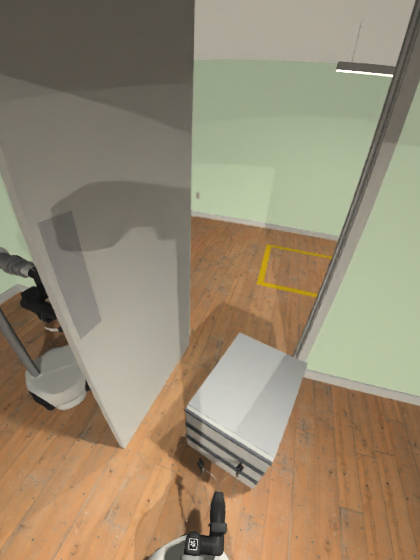

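Call:
execute_actions(actions=[{"r1":{"base":{"translate_m":-0.1}}}], cameras=[])

Call:
execute_actions(actions=[{"r1":{"base":{"strafe_m":-0.55}}}], cameras=[])

Call:
execute_actions(actions=[{"r1":{"joints":{"arm_m":0.47},"pace":"fast"}}], cameras=["r1_head_camera"])

Call:
execute_actions(actions=[{"r1":{"base":{"strafe_m":0.24},"pace":"slow"}}], cameras=["r1_head_camera"])

Scene clock: 255.90 s.
r1.base_odometry: x=+2.532 y=-1.882 heading=-3.049 (m, m, rad; r1's odometry frame)
r1.turned_by_wheels: +0.000 (rad since the last result)
r1.turned_by_imu: -0.002 (rad since the last result)
r1.base_tilt: forward=+0.1 right=+0.2 (deg)
r1.lidar_m: 0.59 0.77 1.18 2.47 2.85 4.41 - 2.65 2.25 2.25 1.62 0.56
r1.base_status: done
r1.joint_positions: lift_m=+0.120 arm_m=+0.000 wrist_yaw_rad=+0.000 wrist_pitch_rad=+0.021 wrist_roll_rad=-0.008 gripper_m=+0.140
r1.joint_status: not commanded
r1.motor_effort: lift_m=+19(19) arm_m=+0(0) wrist_yaw_rad=-1(13) wrist_pitch_rad=-6(5) wrist_roll_rad=+0(0) gripper_m=-1(2) wheel_0=-3(6) wheel_1=-4(8) wheel_2=+3(12) (%)
r1.hand_pose: x=+0.4594 y=-0.0875 z=+0.2925 quat_wxyz=(+1.000, -0.004, +0.010, +0.000) (m; r1's base frame)
r1.wrist_depth_mm: 683 866 1205 - - 1098 1025 / 668 854 1042 399 353 317 661 / 668 866 449 394 353 319 661 / 661 866 449 392 351 315 298 / 668 854 445 389 345 310 293 / 661 741 424 389 345 213 293 / 668 778 430 154 330 303 290
r2.base_odometry: x=+3.048 y=-2.311 heading=-2.501 (m, m, rad; r2's odometry frame)
r2.turned_by_wheels: +0.000 (rad since the last result)
r2.turned_by_imu: +0.000 (rad since the last result)
r2.base_tilt: forward=-0.2 right=+0.2 (deg)
r2.lidar_m: 0.49 0.60 0.69 0.65 0.67 0.88 1.31 1.33 1.76 4.26 5.18 0.60
r2.base_status: not commanded
r2.joint_positions: lift_m=+0.750 arm_m=+0.091 wrist_yaw_rad=+0.003 wrist_pitch_rad=+0.021 wrist_roll_rad=+0.016 gripper_m=-0.029
r2.joint_status: not commanded
r2.motor_effort: lift_m=+25(26) arm_m=-8(8) wrist_yaw_rad=-7(7) wrist_pitch_rad=-8(8) wrist_roll_rad=-2(2) gripper_m=-27(27) wheel_0=-3(3) wheel_1=-3(3) wheel_2=+4(4) (%)
r2.hand_pose: x=+0.5510 y=-0.0866 z=+0.9217 quat_wxyz=(+1.000, +0.008, +0.011, +0.001) (m; r2's base frame)
r2.wrist_depth_mm: 266 267 268 188 272 1078 - / 264 264 265 186 268 - - / 262 260 263 185 265 - - / 259 260 260 184 263 - - / 256 257 258 183 260 - - / 253 255 255 180 257 - - / 251 252 175 177 177 991 -
pictures: none
No camera images: the call's "cameras" was empty. Leave "cameras" out to get every camera's image.

Scene clock: 259.07 s.
r1.base_odometry: x=+2.481 y=-1.335 heading=-3.049 (m, m, rad; r1's odometry frame)
r1.turned_by_wheels: +0.000 (rad since the last result)
r1.turned_by_imu: +0.000 (rad since the last result)
r1.base_tilt: forward=+0.2 right=+0.3 (deg)
r1.lidar_m: 0.70 0.58 1.16 3.02 3.47 4.54 3.72 2.03 1.71 1.69 1.47 1.26
r1.base_status: done
r1.joint_positions: lift_m=+0.120 arm_m=+0.000 wrist_yaw_rad=+0.000 wrist_pitch_rad=+0.021 wrist_roll_rad=-0.008 gripper_m=+0.140
r1.joint_status: not commanded
r1.motor_effort: lift_m=+19(19) arm_m=+0(0) wrist_yaw_rad=+3(2) wrist_pitch_rad=-6(6) wrist_roll_rad=+0(0) gripper_m=-5(1) wheel_0=+2(14) wheel_1=-2(12) wheel_2=+0(0) (%)
r1.hand_pose: x=+0.4595 y=-0.0874 z=+0.2924 quat_wxyz=(+1.000, -0.004, +0.010, +0.000) (m; r1's base frame)
r1.wrist_depth_mm: 1229 - - - 1025 976 931 / 442 - - - 1042 976 917 / 418 512 699 - 1025 976 917 / 415 512 661 - 1025 976 917 / 413 508 654 - 1025 960 917 / 410 459 627 1160 1008 213 891 / 415 473 627 154 831 831 878
r2.base_odometry: x=+3.048 y=-2.311 heading=-2.501 (m, m, rad; r2's odometry frame)
r2.turned_by_wheels: +0.000 (rad since the last result)
r2.turned_by_imu: +0.000 (rad since the last result)
r2.base_tilt: forward=-0.3 right=+0.1 (deg)
r2.lidar_m: 0.50 0.60 0.70 0.66 0.66 0.91 1.31 1.35 1.75 4.25 5.15 0.60
r2.base_status: not commanded
r2.joint_positions: lift_m=+0.750 arm_m=+0.091 wrist_yaw_rad=+0.003 wrist_pitch_rad=+0.021 wrist_roll_rad=+0.016 gripper_m=-0.029
r2.joint_status: not commanded
r2.motor_effort: lift_m=+25(26) arm_m=-9(9) wrist_yaw_rad=-8(8) wrist_pitch_rad=-8(8) wrist_roll_rad=-2(2) gripper_m=-27(26) wheel_0=-3(3) wheel_1=-3(3) wheel_2=+4(4) (%)
r2.hand_pose: x=+0.5510 y=-0.0866 z=+0.9217 quat_wxyz=(+1.000, +0.008, +0.011, +0.001) (m; r2's base frame)
r2.wrist_depth_mm: 266 266 268 189 271 - - / 263 265 266 186 268 - - / 260 262 263 185 266 - - / 258 258 260 183 263 - - / 256 257 258 183 260 - - / 253 254 255 180 257 - - / 251 252 175 176 177 1430 -
pictures: none
No camera images: the call's "cameras" was empty. Leave "cameras" out to get every camera's image.

Scene clock: 261.13 s.
r1.base_odometry: x=+2.481 y=-1.335 heading=-3.049 (m, m, rad; r1's odometry frame)
r1.turned_by_wheels: +0.000 (rad since the last result)
r1.turned_by_imu: -0.001 (rad since the last result)
r1.base_tilt: forward=+0.2 right=+0.2 (deg)
r1.lidar_m: 0.71 0.55 1.15 3.03 3.45 4.54 3.74 2.04 1.71 1.69 1.46 1.25
r1.base_status: not commanded
r1.joint_positions: lift_m=+0.120 arm_m=+0.468 wrist_yaw_rad=+0.000 wrist_pitch_rad=+0.021 wrist_roll_rad=-0.008 gripper_m=+0.140
r1.joint_status: all done
r1.motor_effort: lift_m=+19(19) arm_m=+9(8) wrist_yaw_rad=-1(0) wrist_pitch_rad=-6(6) wrist_roll_rad=-1(0) gripper_m=+1(1) wheel_0=+2(1) wheel_1=-2(2) wheel_2=+0(0) (%)
r1.hand_pose: x=+0.9278 y=-0.0874 z=+0.2924 quat_wxyz=(+1.000, -0.004, +0.010, +0.000) (m; r1's base frame)
r1.wrist_depth_mm: 213 258 - 647 569 539 521 / 211 258 - 640 569 539 512 / 211 258 - 634 564 535 517 / 210 257 - 634 569 535 508 / 211 256 - 634 564 530 508 / 208 231 1430 627 564 213 504 / 211 238 842 154 549 517 500
r2.base_odometry: x=+3.048 y=-2.311 heading=-2.501 (m, m, rad; r2's odometry frame)
r2.turned_by_wheels: +0.000 (rad since the last result)
r2.turned_by_imu: +0.000 (rad since the last result)
r2.base_tilt: forward=-0.2 right=+0.1 (deg)
r2.lidar_m: 0.50 0.60 0.69 0.64 0.68 0.90 1.31 1.32 1.74 4.26 5.18 0.58
r2.base_status: not commanded
r2.joint_positions: lift_m=+0.750 arm_m=+0.091 wrist_yaw_rad=+0.003 wrist_pitch_rad=+0.021 wrist_roll_rad=+0.016 gripper_m=-0.029
r2.joint_status: not commanded
r2.motor_effort: lift_m=+25(26) arm_m=-8(8) wrist_yaw_rad=-8(9) wrist_pitch_rad=-9(9) wrist_roll_rad=-2(2) gripper_m=-28(27) wheel_0=-3(3) wheel_1=-3(3) wheel_2=+5(4) (%)
r2.hand_pose: x=+0.5510 y=-0.0866 z=+0.9217 quat_wxyz=(+1.000, +0.008, +0.011, +0.001) (m; r2's base frame)
r2.wrist_depth_mm: 265 267 267 189 271 - - / 264 265 265 186 268 - - / 260 262 263 185 265 - - / 258 259 259 184 263 - - / 256 257 258 183 260 - - / 254 254 256 180 258 - - / 251 252 176 176 177 1430 -
pictures: r1_head_camera
Images, in order (width x height): r1_head_camera 420x560.

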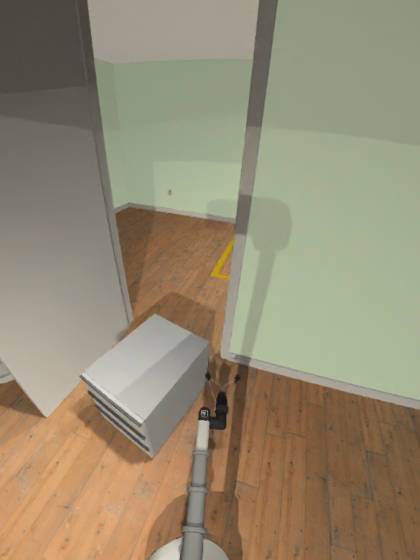

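Scene clock: 264.70 s.
r1.base_odometry: x=+2.503 y=-1.573 heading=-3.052 (m, m, rad; r1's odometry frame)
r1.turned_by_wheels: -0.003 (rad since the last result)
r1.turned_by_imu: -0.009 (rad since the last result)
r1.base_tilt: forward=+0.1 right=+0.3 (deg)
r1.lidar_m: 0.50 0.54 0.99 2.78 3.18 4.49 4.21 2.31 1.95 1.93 1.53 1.30
r1.base_status: done
r1.joint_positions: lift_m=+0.120 arm_m=+0.468 wrist_yaw_rad=-0.011 wrist_pitch_rad=+0.021 wrist_roll_rad=-0.008 gripper_m=+0.140
r1.joint_status: not commanded
r1.on_its_own: wrist_yaw_rad is at rest, and its effort (+33) is outside its rest range (-13 to +13)
r1.motor_effort: lift_m=+19(19) arm_m=+8(9) wrist_yaw_rad=+33(65) wrist_pitch_rad=-6(6) wrist_roll_rad=+0(1) gripper_m=-5(0) wheel_0=-23(30) wheel_1=-3(8) wheel_2=-11(14) (%)
r1.hand_pose: x=+0.9268 y=-0.0906 z=+0.2924 quat_wxyz=(+1.000, -0.004, +0.010, -0.006) (m; r1's base frame)
r1.wrist_depth_mm: - 121 171 290 - 591 574 / - 122 171 289 - 585 569 / - 121 171 287 - 585 569 / - 121 170 283 - 585 564 / - 121 170 282 - 585 564 / - 120 168 211 223 574 564 / - 119 151 180 654 569 559
r2.base_odometry: x=+3.048 y=-2.311 heading=-2.501 (m, m, rad; r2's odometry frame)
r2.turned_by_wheels: +0.000 (rad since the last result)
r2.turned_by_imu: +0.000 (rad since the last result)
r2.base_tilt: forward=-0.3 right=+0.2 (deg)
r2.lidar_m: 0.51 0.61 0.70 0.64 0.65 0.89 1.30 1.34 1.79 4.24 5.17 0.59
r2.base_status: not commanded
r2.joint_positions: lift_m=+0.750 arm_m=+0.091 wrist_yaw_rad=+0.003 wrist_pitch_rad=+0.021 wrist_roll_rad=+0.016 gripper_m=-0.029
r2.joint_status: not commanded
r2.motor_effort: lift_m=+25(26) arm_m=-8(8) wrist_yaw_rad=-8(9) wrist_pitch_rad=-8(8) wrist_roll_rad=-2(2) gripper_m=-27(26) wheel_0=-3(3) wheel_1=-3(3) wheel_2=+5(4) (%)
r2.hand_pose: x=+0.5510 y=-0.0866 z=+0.9217 quat_wxyz=(+1.000, +0.008, +0.011, +0.001) (m; r2's base frame)
r2.wrist_depth_mm: 266 266 268 188 272 1255 - / 263 264 266 186 267 - - / 262 262 263 185 265 - - / 258 259 260 184 263 - - / 255 257 257 183 260 - - / 254 254 255 180 257 - - / 251 252 176 177 177 1229 -
pictures: r1_head_camera
Images, in order (width x height): r1_head_camera 420x560.

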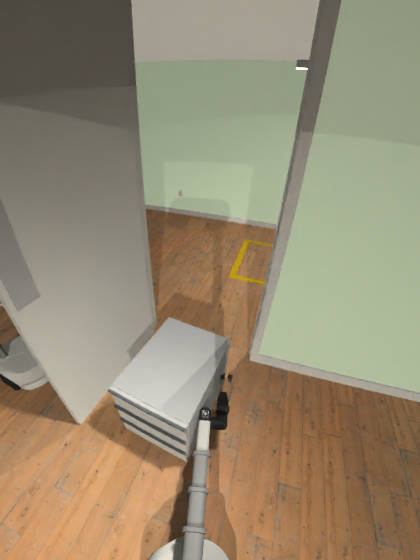

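Call:
execute_actions(actions=[{"r1":{"base":{"translate_m":-0.06},"joints":{"arm_m":0},"pace":"fast"}}], cameras=[])

Call:
execute_actions(actions=[{"r1":{"base":{"rotate_rad":-0.27}}}], cameras=[])

Call:
execute_actions(actions=[{"r1":{"base":{"strafe_m":0.43}}}], cameras=["r1_head_camera"])

Call:
execute_actions(actions=[{"r1":{"base":{"translate_m":0.35},"pace":"slow"}}], cameras=["r1_head_camera"])

Scene clock: 275.30 s.
r1.base_odometry: x=+2.563 y=-1.568 heading=-3.052 (m, m, rad; r1's odometry frame)
r1.turned_by_wheels: +0.000 (rad since the last result)
r1.turned_by_imu: -0.002 (rad since the last result)
r1.base_tilt: forward=+0.2 right=+0.2 (deg)
r1.lidar_m: 0.56 0.61 0.99 2.80 3.19 4.42 4.16 2.28 1.94 1.93 1.60 1.35
r1.base_status: done
r1.joint_positions: lift_m=+0.120 arm_m=+0.002 wrist_yaw_rad=+0.000 wrist_pitch_rad=+0.021 wrist_roll_rad=-0.008 gripper_m=+0.140
r1.joint_status: all done
r1.motor_effort: lift_m=+19(19) arm_m=-9(10) wrist_yaw_rad=+2(33) wrist_pitch_rad=-7(7) wrist_roll_rad=-1(1) gripper_m=-3(2) wheel_0=-5(19) wheel_1=-4(13) wheel_2=+3(12) (%)
r1.hand_pose: x=+0.4611 y=-0.0875 z=+0.2923 quat_wxyz=(+1.000, -0.004, +0.010, +0.000) (m; r1's base frame)
r1.wrist_depth_mm: 1025 1308 - - 1138 1098 1025 / 387 362 - - 1138 1078 1042 / 384 362 480 - 1118 1098 1042 / 389 357 480 788 1118 1078 1025 / 379 357 480 778 1118 1042 1008 / 377 345 449 778 1118 212 1042 / 375 353 442 154 831 831 931
r2.base_odometry: x=+3.048 y=-2.311 heading=-2.501 (m, m, rad; r2's odometry frame)
r2.turned_by_wheels: +0.000 (rad since the last result)
r2.turned_by_imu: +0.000 (rad since the last result)
r2.base_tilt: forward=-0.3 right=+0.2 (deg)
r2.lidar_m: 0.50 0.61 0.68 0.65 0.66 0.87 1.31 1.35 1.77 4.24 5.16 0.60
r2.base_status: not commanded
r2.joint_positions: lift_m=+0.750 arm_m=+0.091 wrist_yaw_rad=+0.003 wrist_pitch_rad=+0.021 wrist_roll_rad=+0.016 gripper_m=-0.029
r2.joint_status: not commanded
r2.motor_effort: lift_m=+26(26) arm_m=-8(8) wrist_yaw_rad=-8(8) wrist_pitch_rad=-9(9) wrist_roll_rad=-2(2) gripper_m=-28(26) wheel_0=-3(3) wheel_1=-3(3) wheel_2=+5(4) (%)
r2.hand_pose: x=+0.5510 y=-0.0866 z=+0.9217 quat_wxyz=(+1.000, +0.008, +0.011, +0.001) (m; r2's base frame)
r2.wrist_depth_mm: 266 266 268 188 271 1205 - / 264 264 266 186 268 - - / 262 262 263 185 265 - - / 258 259 260 183 264 - - / 256 257 258 183 260 - - / 253 255 255 180 258 - - / 251 252 176 177 177 1229 -
pictures: none
No camera images: the call's "cameras" was empty. Leave "cameras" out to get every camera's image.

Scene clock: 276.33 s.
r1.base_odometry: x=+2.563 y=-1.568 heading=+2.962 (m, m, rad; r1's odometry frame)
r1.turned_by_wheels: -0.269 (rad since the last result)
r1.turned_by_imu: -0.267 (rad since the last result)
r1.base_tilt: forward=+0.2 right=+0.2 (deg)
r1.lidar_m: 0.78 0.56 0.78 2.80 2.89 3.86 - 2.87 2.03 1.90 1.96 1.40
r1.base_status: done
r1.joint_positions: lift_m=+0.120 arm_m=+0.002 wrist_yaw_rad=+0.000 wrist_pitch_rad=+0.021 wrist_roll_rad=-0.008 gripper_m=+0.140
r1.joint_status: not commanded
r1.motor_effort: lift_m=+19(19) arm_m=-9(9) wrist_yaw_rad=-3(3) wrist_pitch_rad=-6(6) wrist_roll_rad=-1(1) gripper_m=-2(1) wheel_0=+4(8) wheel_1=+3(8) wheel_2=+3(8) (%)
r1.hand_pose: x=+0.4611 y=-0.0874 z=+0.2923 quat_wxyz=(+1.000, -0.004, +0.010, +0.000) (m; r1's base frame)
r1.wrist_depth_mm: - - - 1229 1205 1229 1229 / - - - 1182 1182 1205 1205 / 436 621 - 1205 1182 1205 1205 / 439 615 - 1160 1160 1205 1205 / 439 615 - 1205 1205 1205 1205 / 433 512 1430 1160 1160 213 1182 / 445 554 842 154 831 820 931
r2.base_odometry: x=+3.048 y=-2.311 heading=-2.501 (m, m, rad; r2's odometry frame)
r2.turned_by_wheels: +0.000 (rad since the last result)
r2.turned_by_imu: +0.000 (rad since the last result)
r2.base_tilt: forward=-0.3 right=+0.2 (deg)
r2.lidar_m: 0.50 0.61 0.68 0.64 0.67 0.90 1.30 1.33 1.77 4.24 5.17 0.60
r2.base_status: not commanded
r2.joint_positions: lift_m=+0.750 arm_m=+0.091 wrist_yaw_rad=+0.003 wrist_pitch_rad=+0.021 wrist_roll_rad=+0.016 gripper_m=-0.029
r2.joint_status: not commanded
r2.motor_effort: lift_m=+25(26) arm_m=-8(8) wrist_yaw_rad=-8(9) wrist_pitch_rad=-8(8) wrist_roll_rad=-2(2) gripper_m=-27(28) wheel_0=-3(3) wheel_1=-3(3) wheel_2=+4(4) (%)
r2.hand_pose: x=+0.5510 y=-0.0866 z=+0.9217 quat_wxyz=(+1.000, +0.008, +0.011, +0.001) (m; r2's base frame)
r2.wrist_depth_mm: 265 267 268 189 271 1160 - / 263 264 266 186 268 - - / 262 263 263 185 266 - - / 258 259 259 184 264 - - / 255 257 258 183 259 - - / 253 254 255 180 258 - - / 252 252 175 176 177 1205 -
pictures: none
No camera images: the call's "cameras" was empty. Leave "cameras" out to get every camera's image.

Scene clock: 279.10 s.
r1.base_odometry: x=+2.486 y=-1.991 heading=+2.962 (m, m, rad; r1's odometry frame)
r1.turned_by_wheels: +0.000 (rad since the last result)
r1.turned_by_imu: -0.001 (rad since the last result)
r1.base_tilt: forward=+0.1 right=+0.2 (deg)
r1.lidar_m: 0.52 0.55 0.66 2.36 2.46 3.27 - 3.49 2.48 2.36 2.00 0.53
r1.base_status: done
r1.joint_positions: lift_m=+0.120 arm_m=+0.002 wrist_yaw_rad=+0.000 wrist_pitch_rad=+0.021 wrist_roll_rad=-0.008 gripper_m=+0.140
r1.joint_status: not commanded
r1.motor_effort: lift_m=+20(20) arm_m=-9(9) wrist_yaw_rad=-1(1) wrist_pitch_rad=-6(6) wrist_roll_rad=-1(0) gripper_m=+0(3) wheel_0=-3(12) wheel_1=+2(11) wheel_2=+0(1) (%)
r1.hand_pose: x=+0.4611 y=-0.0874 z=+0.2923 quat_wxyz=(+1.000, -0.004, +0.010, +0.000) (m; r1's base frame)
r1.wrist_depth_mm: 798 1118 - - 1205 1205 1229 / 336 330 325 319 312 1205 1255 / 336 330 324 317 310 1182 1205 / 332 325 322 315 310 1205 1205 / 329 324 317 310 306 1205 1205 / 330 324 317 312 306 213 1138 / 329 324 317 154 303 301 960
r2.base_odometry: x=+3.048 y=-2.311 heading=-2.501 (m, m, rad; r2's odometry frame)
r2.turned_by_wheels: +0.000 (rad since the last result)
r2.turned_by_imu: +0.000 (rad since the last result)
r2.base_tilt: forward=-0.3 right=+0.2 (deg)
r2.lidar_m: 0.50 0.61 0.68 0.64 0.66 0.89 1.29 1.35 1.77 4.27 5.16 0.60
r2.base_status: not commanded
r2.joint_positions: lift_m=+0.750 arm_m=+0.091 wrist_yaw_rad=+0.003 wrist_pitch_rad=+0.021 wrist_roll_rad=+0.016 gripper_m=-0.029
r2.joint_status: not commanded
r2.motor_effort: lift_m=+26(26) arm_m=-8(8) wrist_yaw_rad=-8(7) wrist_pitch_rad=-8(8) wrist_roll_rad=-2(2) gripper_m=-28(27) wheel_0=-3(3) wheel_1=-3(3) wheel_2=+5(4) (%)
r2.hand_pose: x=+0.5510 y=-0.0866 z=+0.9217 quat_wxyz=(+1.000, +0.008, +0.011, +0.001) (m; r2's base frame)
r2.wrist_depth_mm: 266 266 268 189 272 - - / 263 264 265 186 268 - - / 260 262 263 185 265 - - / 258 258 260 184 264 - - / 256 256 258 183 260 - - / 253 255 255 180 258 - - / 250 252 175 177 177 - -
pictures: r1_head_camera
Images, in order (width x height): r1_head_camera 420x560.

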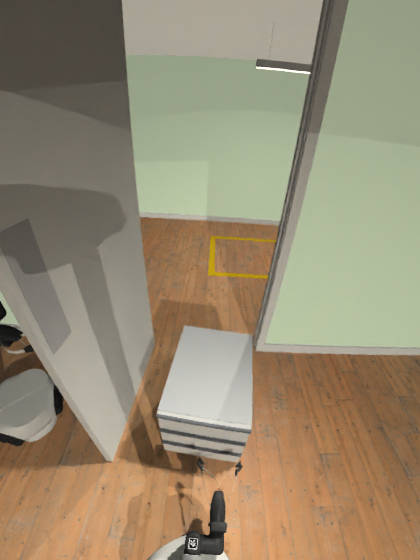

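Scene clock: 283.90 s.
r1.base_odometry: x=+2.142 y=-1.929 heading=+2.962 (m, m, rad; r1's odometry frame)
r1.turned_by_wheels: +0.000 (rad since the last result)
r1.turned_by_imu: -0.002 (rad since the last result)
r1.base_tilt: forward=+0.2 right=+0.2 (deg)
r1.lidar_m: 0.43 0.44 0.47 0.48 2.46 3.26 - 3.49 2.47 2.33 1.50 0.47
r1.base_status: done
r1.joint_positions: lift_m=+0.120 arm_m=+0.000 wrist_yaw_rad=+0.000 wrist_pitch_rad=+0.020 wrist_roll_rad=-0.008 gripper_m=+0.140
r1.joint_status: not commanded
r1.motor_effort: lift_m=+20(20) arm_m=+0(9) wrist_yaw_rad=+1(39) wrist_pitch_rad=-5(6) wrist_roll_rad=+0(0) gripper_m=-1(2) wheel_0=+7(11) wheel_1=+7(7) wheel_2=-11(17) (%)
r1.hand_pose: x=+0.4595 y=-0.0875 z=+0.2924 quat_wxyz=(+1.000, -0.004, +0.010, +0.000) (m; r1's base frame)
r1.wrist_depth_mm: 240 239 241 241 243 244 820 / 237 238 240 240 242 242 842 / 236 237 239 240 240 242 831 / 235 236 237 239 239 241 820 / 233 223 224 225 237 238 820 / 233 212 234 236 236 213 820 / 231 232 233 152 235 236 798
r2.base_odometry: x=+3.048 y=-2.311 heading=-2.501 (m, m, rad; r2's odometry frame)
r2.turned_by_wheels: +0.000 (rad since the last result)
r2.turned_by_imu: +0.000 (rad since the last result)
r2.base_tilt: forward=-0.3 right=+0.2 (deg)
r2.lidar_m: 0.50 0.60 0.67 0.63 0.66 0.88 1.30 1.36 1.76 4.27 5.16 0.61
r2.base_status: not commanded
r2.joint_positions: lift_m=+0.750 arm_m=+0.091 wrist_yaw_rad=+0.003 wrist_pitch_rad=+0.021 wrist_roll_rad=+0.016 gripper_m=-0.029
r2.joint_status: not commanded
r2.motor_effort: lift_m=+25(26) arm_m=-9(8) wrist_yaw_rad=-8(9) wrist_pitch_rad=-8(9) wrist_roll_rad=-2(2) gripper_m=-26(25) wheel_0=-3(3) wheel_1=-3(3) wheel_2=+4(4) (%)
r2.hand_pose: x=+0.5510 y=-0.0866 z=+0.9217 quat_wxyz=(+1.000, +0.008, +0.011, +0.001) (m; r2's base frame)
r2.wrist_depth_mm: 267 267 268 188 271 - - / 263 265 266 186 268 - - / 260 262 264 185 266 - - / 258 259 260 184 264 - - / 256 257 258 183 259 - - / 253 254 255 180 257 - - / 251 252 176 177 177 - -
pictures: r1_head_camera
Images, in order (width x height): r1_head_camera 420x560.

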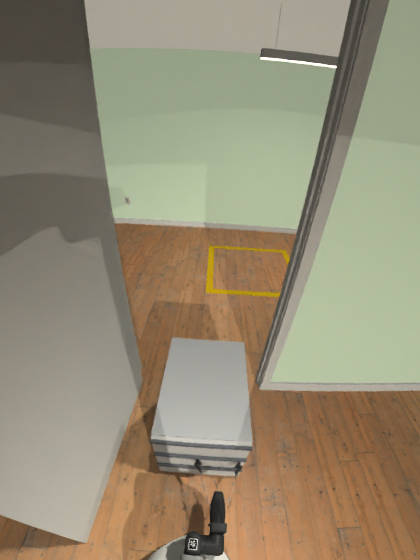

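Now turning left, so I'll shift the contact left.

Call:
execute_actions(actions=[{"r1":{"base":{"strafe_m":0.12}}}], cameras=[])

Call:
execute_actions(actions=[{"r1":{"base":{"translate_m":0.4},"pace":"slow"}}], cameras=["r1_head_camera"])

Scene clock: 288.53 s.
r1.base_odometry: x=+2.120 y=-2.046 heading=+2.962 (m, m, rad; r1's odometry frame)
r1.turned_by_wheels: +0.000 (rad since the last result)
r1.turned_by_imu: -0.003 (rad since the last result)
r1.base_tilt: forward=+0.1 right=+0.1 (deg)
r1.lidar_m: 0.42 0.51 0.36 0.82 2.34 3.11 - 3.66 2.59 2.45 1.46 0.47
r1.base_status: done
r1.joint_positions: lift_m=+0.120 arm_m=+0.000 wrist_yaw_rad=-0.006 wrist_pitch_rad=+0.021 wrist_roll_rad=-0.008 gripper_m=+0.140
r1.joint_status: not commanded
r1.on_its_own: wrist_yaw_rad is at rest, and its effort (+18) is outside its rest range (-13 to +13)
r1.motor_effort: lift_m=+20(20) arm_m=+0(0) wrist_yaw_rad=+18(18) wrist_pitch_rad=-6(6) wrist_roll_rad=-1(1) gripper_m=-3(3) wheel_0=-6(13) wheel_1=+3(13) wheel_2=-2(12) (%)
r1.hand_pose: x=+0.4589 y=-0.0892 z=+0.2924 quat_wxyz=(+1.000, -0.004, +0.010, -0.003) (m; r1's base frame)
r1.wrist_depth_mm: 245 247 248 250 251 252 254 / 245 244 247 249 250 252 253 / 241 244 246 247 248 250 252 / 242 243 243 246 247 249 250 / 239 241 242 244 246 246 248 / 238 240 241 242 220 246 246 / 236 238 239 162 242 244 245
r2.base_odometry: x=+3.048 y=-2.311 heading=-2.501 (m, m, rad; r2's odometry frame)
r2.turned_by_wheels: +0.000 (rad since the last result)
r2.turned_by_imu: +0.000 (rad since the last result)
r2.base_tilt: forward=-0.3 right=+0.2 (deg)
r2.lidar_m: 0.51 0.59 0.70 0.65 0.66 0.91 1.30 1.34 1.79 4.24 5.17 0.61
r2.base_status: not commanded
r2.joint_positions: lift_m=+0.750 arm_m=+0.091 wrist_yaw_rad=+0.003 wrist_pitch_rad=+0.021 wrist_roll_rad=+0.016 gripper_m=-0.029
r2.joint_status: not commanded
r2.motor_effort: lift_m=+26(26) arm_m=-8(8) wrist_yaw_rad=-7(8) wrist_pitch_rad=-8(9) wrist_roll_rad=-1(2) gripper_m=-28(25) wheel_0=-3(3) wheel_1=-3(3) wheel_2=+4(5) (%)
r2.hand_pose: x=+0.5510 y=-0.0866 z=+0.9217 quat_wxyz=(+1.000, +0.008, +0.011, +0.001) (m; r2's base frame)
r2.wrist_depth_mm: 266 266 267 188 272 - - / 264 265 265 186 268 - - / 260 263 263 185 265 - - / 258 259 260 184 263 - - / 256 256 258 183 260 - - / 253 254 256 180 258 - - / 251 252 176 176 177 732 -
pictures: none
No camera images: the call's "cameras" was empty. Leave "cameras" out to get every camera's image.

Scene clock: 293.83 s.
r1.base_odometry: x=+1.727 y=-1.975 heading=+2.962 (m, m, rad; r1's odometry frame)
r1.turned_by_wheels: +0.000 (rad since the last result)
r1.turned_by_imu: -0.002 (rad since the last result)
r1.base_tilt: forward=+0.2 right=+0.3 (deg)
r1.lidar_m: 0.44 0.44 0.33 0.31 0.36 3.39 - 3.64 2.59 2.43 0.91 0.44
r1.base_status: done
r1.joint_positions: lift_m=+0.120 arm_m=+0.000 wrist_yaw_rad=-0.001 wrist_pitch_rad=+0.020 wrist_roll_rad=-0.008 gripper_m=+0.140
r1.joint_status: not commanded
r1.motor_effort: lift_m=+20(20) arm_m=+0(0) wrist_yaw_rad=+2(31) wrist_pitch_rad=-5(5) wrist_roll_rad=+0(0) gripper_m=-2(1) wheel_0=+9(9) wheel_1=+5(8) wheel_2=-10(22) (%)
r1.hand_pose: x=+0.4594 y=-0.0876 z=+0.2925 quat_wxyz=(+1.000, -0.004, +0.010, +0.000) (m; r1's base frame)
r1.wrist_depth_mm: 239 240 242 242 244 244 - / 238 239 240 241 243 243 - / 237 238 238 241 240 243 - / 236 236 237 237 241 242 - / 234 224 224 236 236 238 - / 233 213 235 236 236 213 1118 / 231 233 233 153 235 236 820
r2.base_odometry: x=+3.048 y=-2.311 heading=-2.501 (m, m, rad; r2's odometry frame)
r2.turned_by_wheels: +0.000 (rad since the last result)
r2.turned_by_imu: +0.000 (rad since the last result)
r2.base_tilt: forward=-0.2 right=+0.2 (deg)
r2.lidar_m: 0.51 0.60 0.68 0.65 0.68 0.89 1.32 1.33 1.77 4.25 5.15 0.60
r2.base_status: not commanded
r2.joint_positions: lift_m=+0.750 arm_m=+0.091 wrist_yaw_rad=+0.003 wrist_pitch_rad=+0.021 wrist_roll_rad=+0.016 gripper_m=-0.029
r2.joint_status: not commanded
r2.motor_effort: lift_m=+26(26) arm_m=-8(8) wrist_yaw_rad=-8(8) wrist_pitch_rad=-9(9) wrist_roll_rad=-2(2) gripper_m=-28(25) wheel_0=-3(3) wheel_1=-3(3) wheel_2=+5(5) (%)
r2.hand_pose: x=+0.5510 y=-0.0866 z=+0.9217 quat_wxyz=(+1.000, +0.008, +0.011, +0.001) (m; r2's base frame)
r2.wrist_depth_mm: 266 266 268 188 271 - - / 264 264 265 186 268 - - / 260 262 262 185 265 - - / 258 259 260 183 263 - - / 255 257 257 183 260 - - / 253 254 256 180 257 - - / 251 252 176 177 177 - -
pictures: r1_head_camera
Images, in order (width x height): r1_head_camera 420x560.

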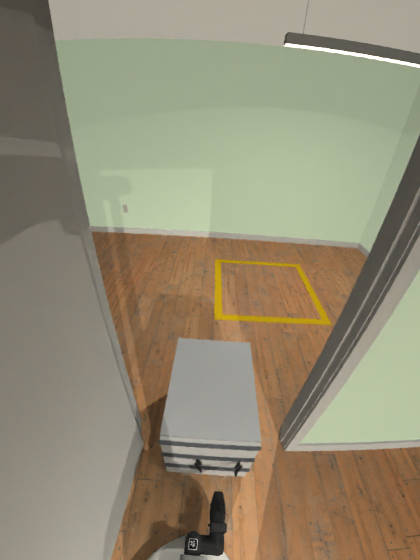

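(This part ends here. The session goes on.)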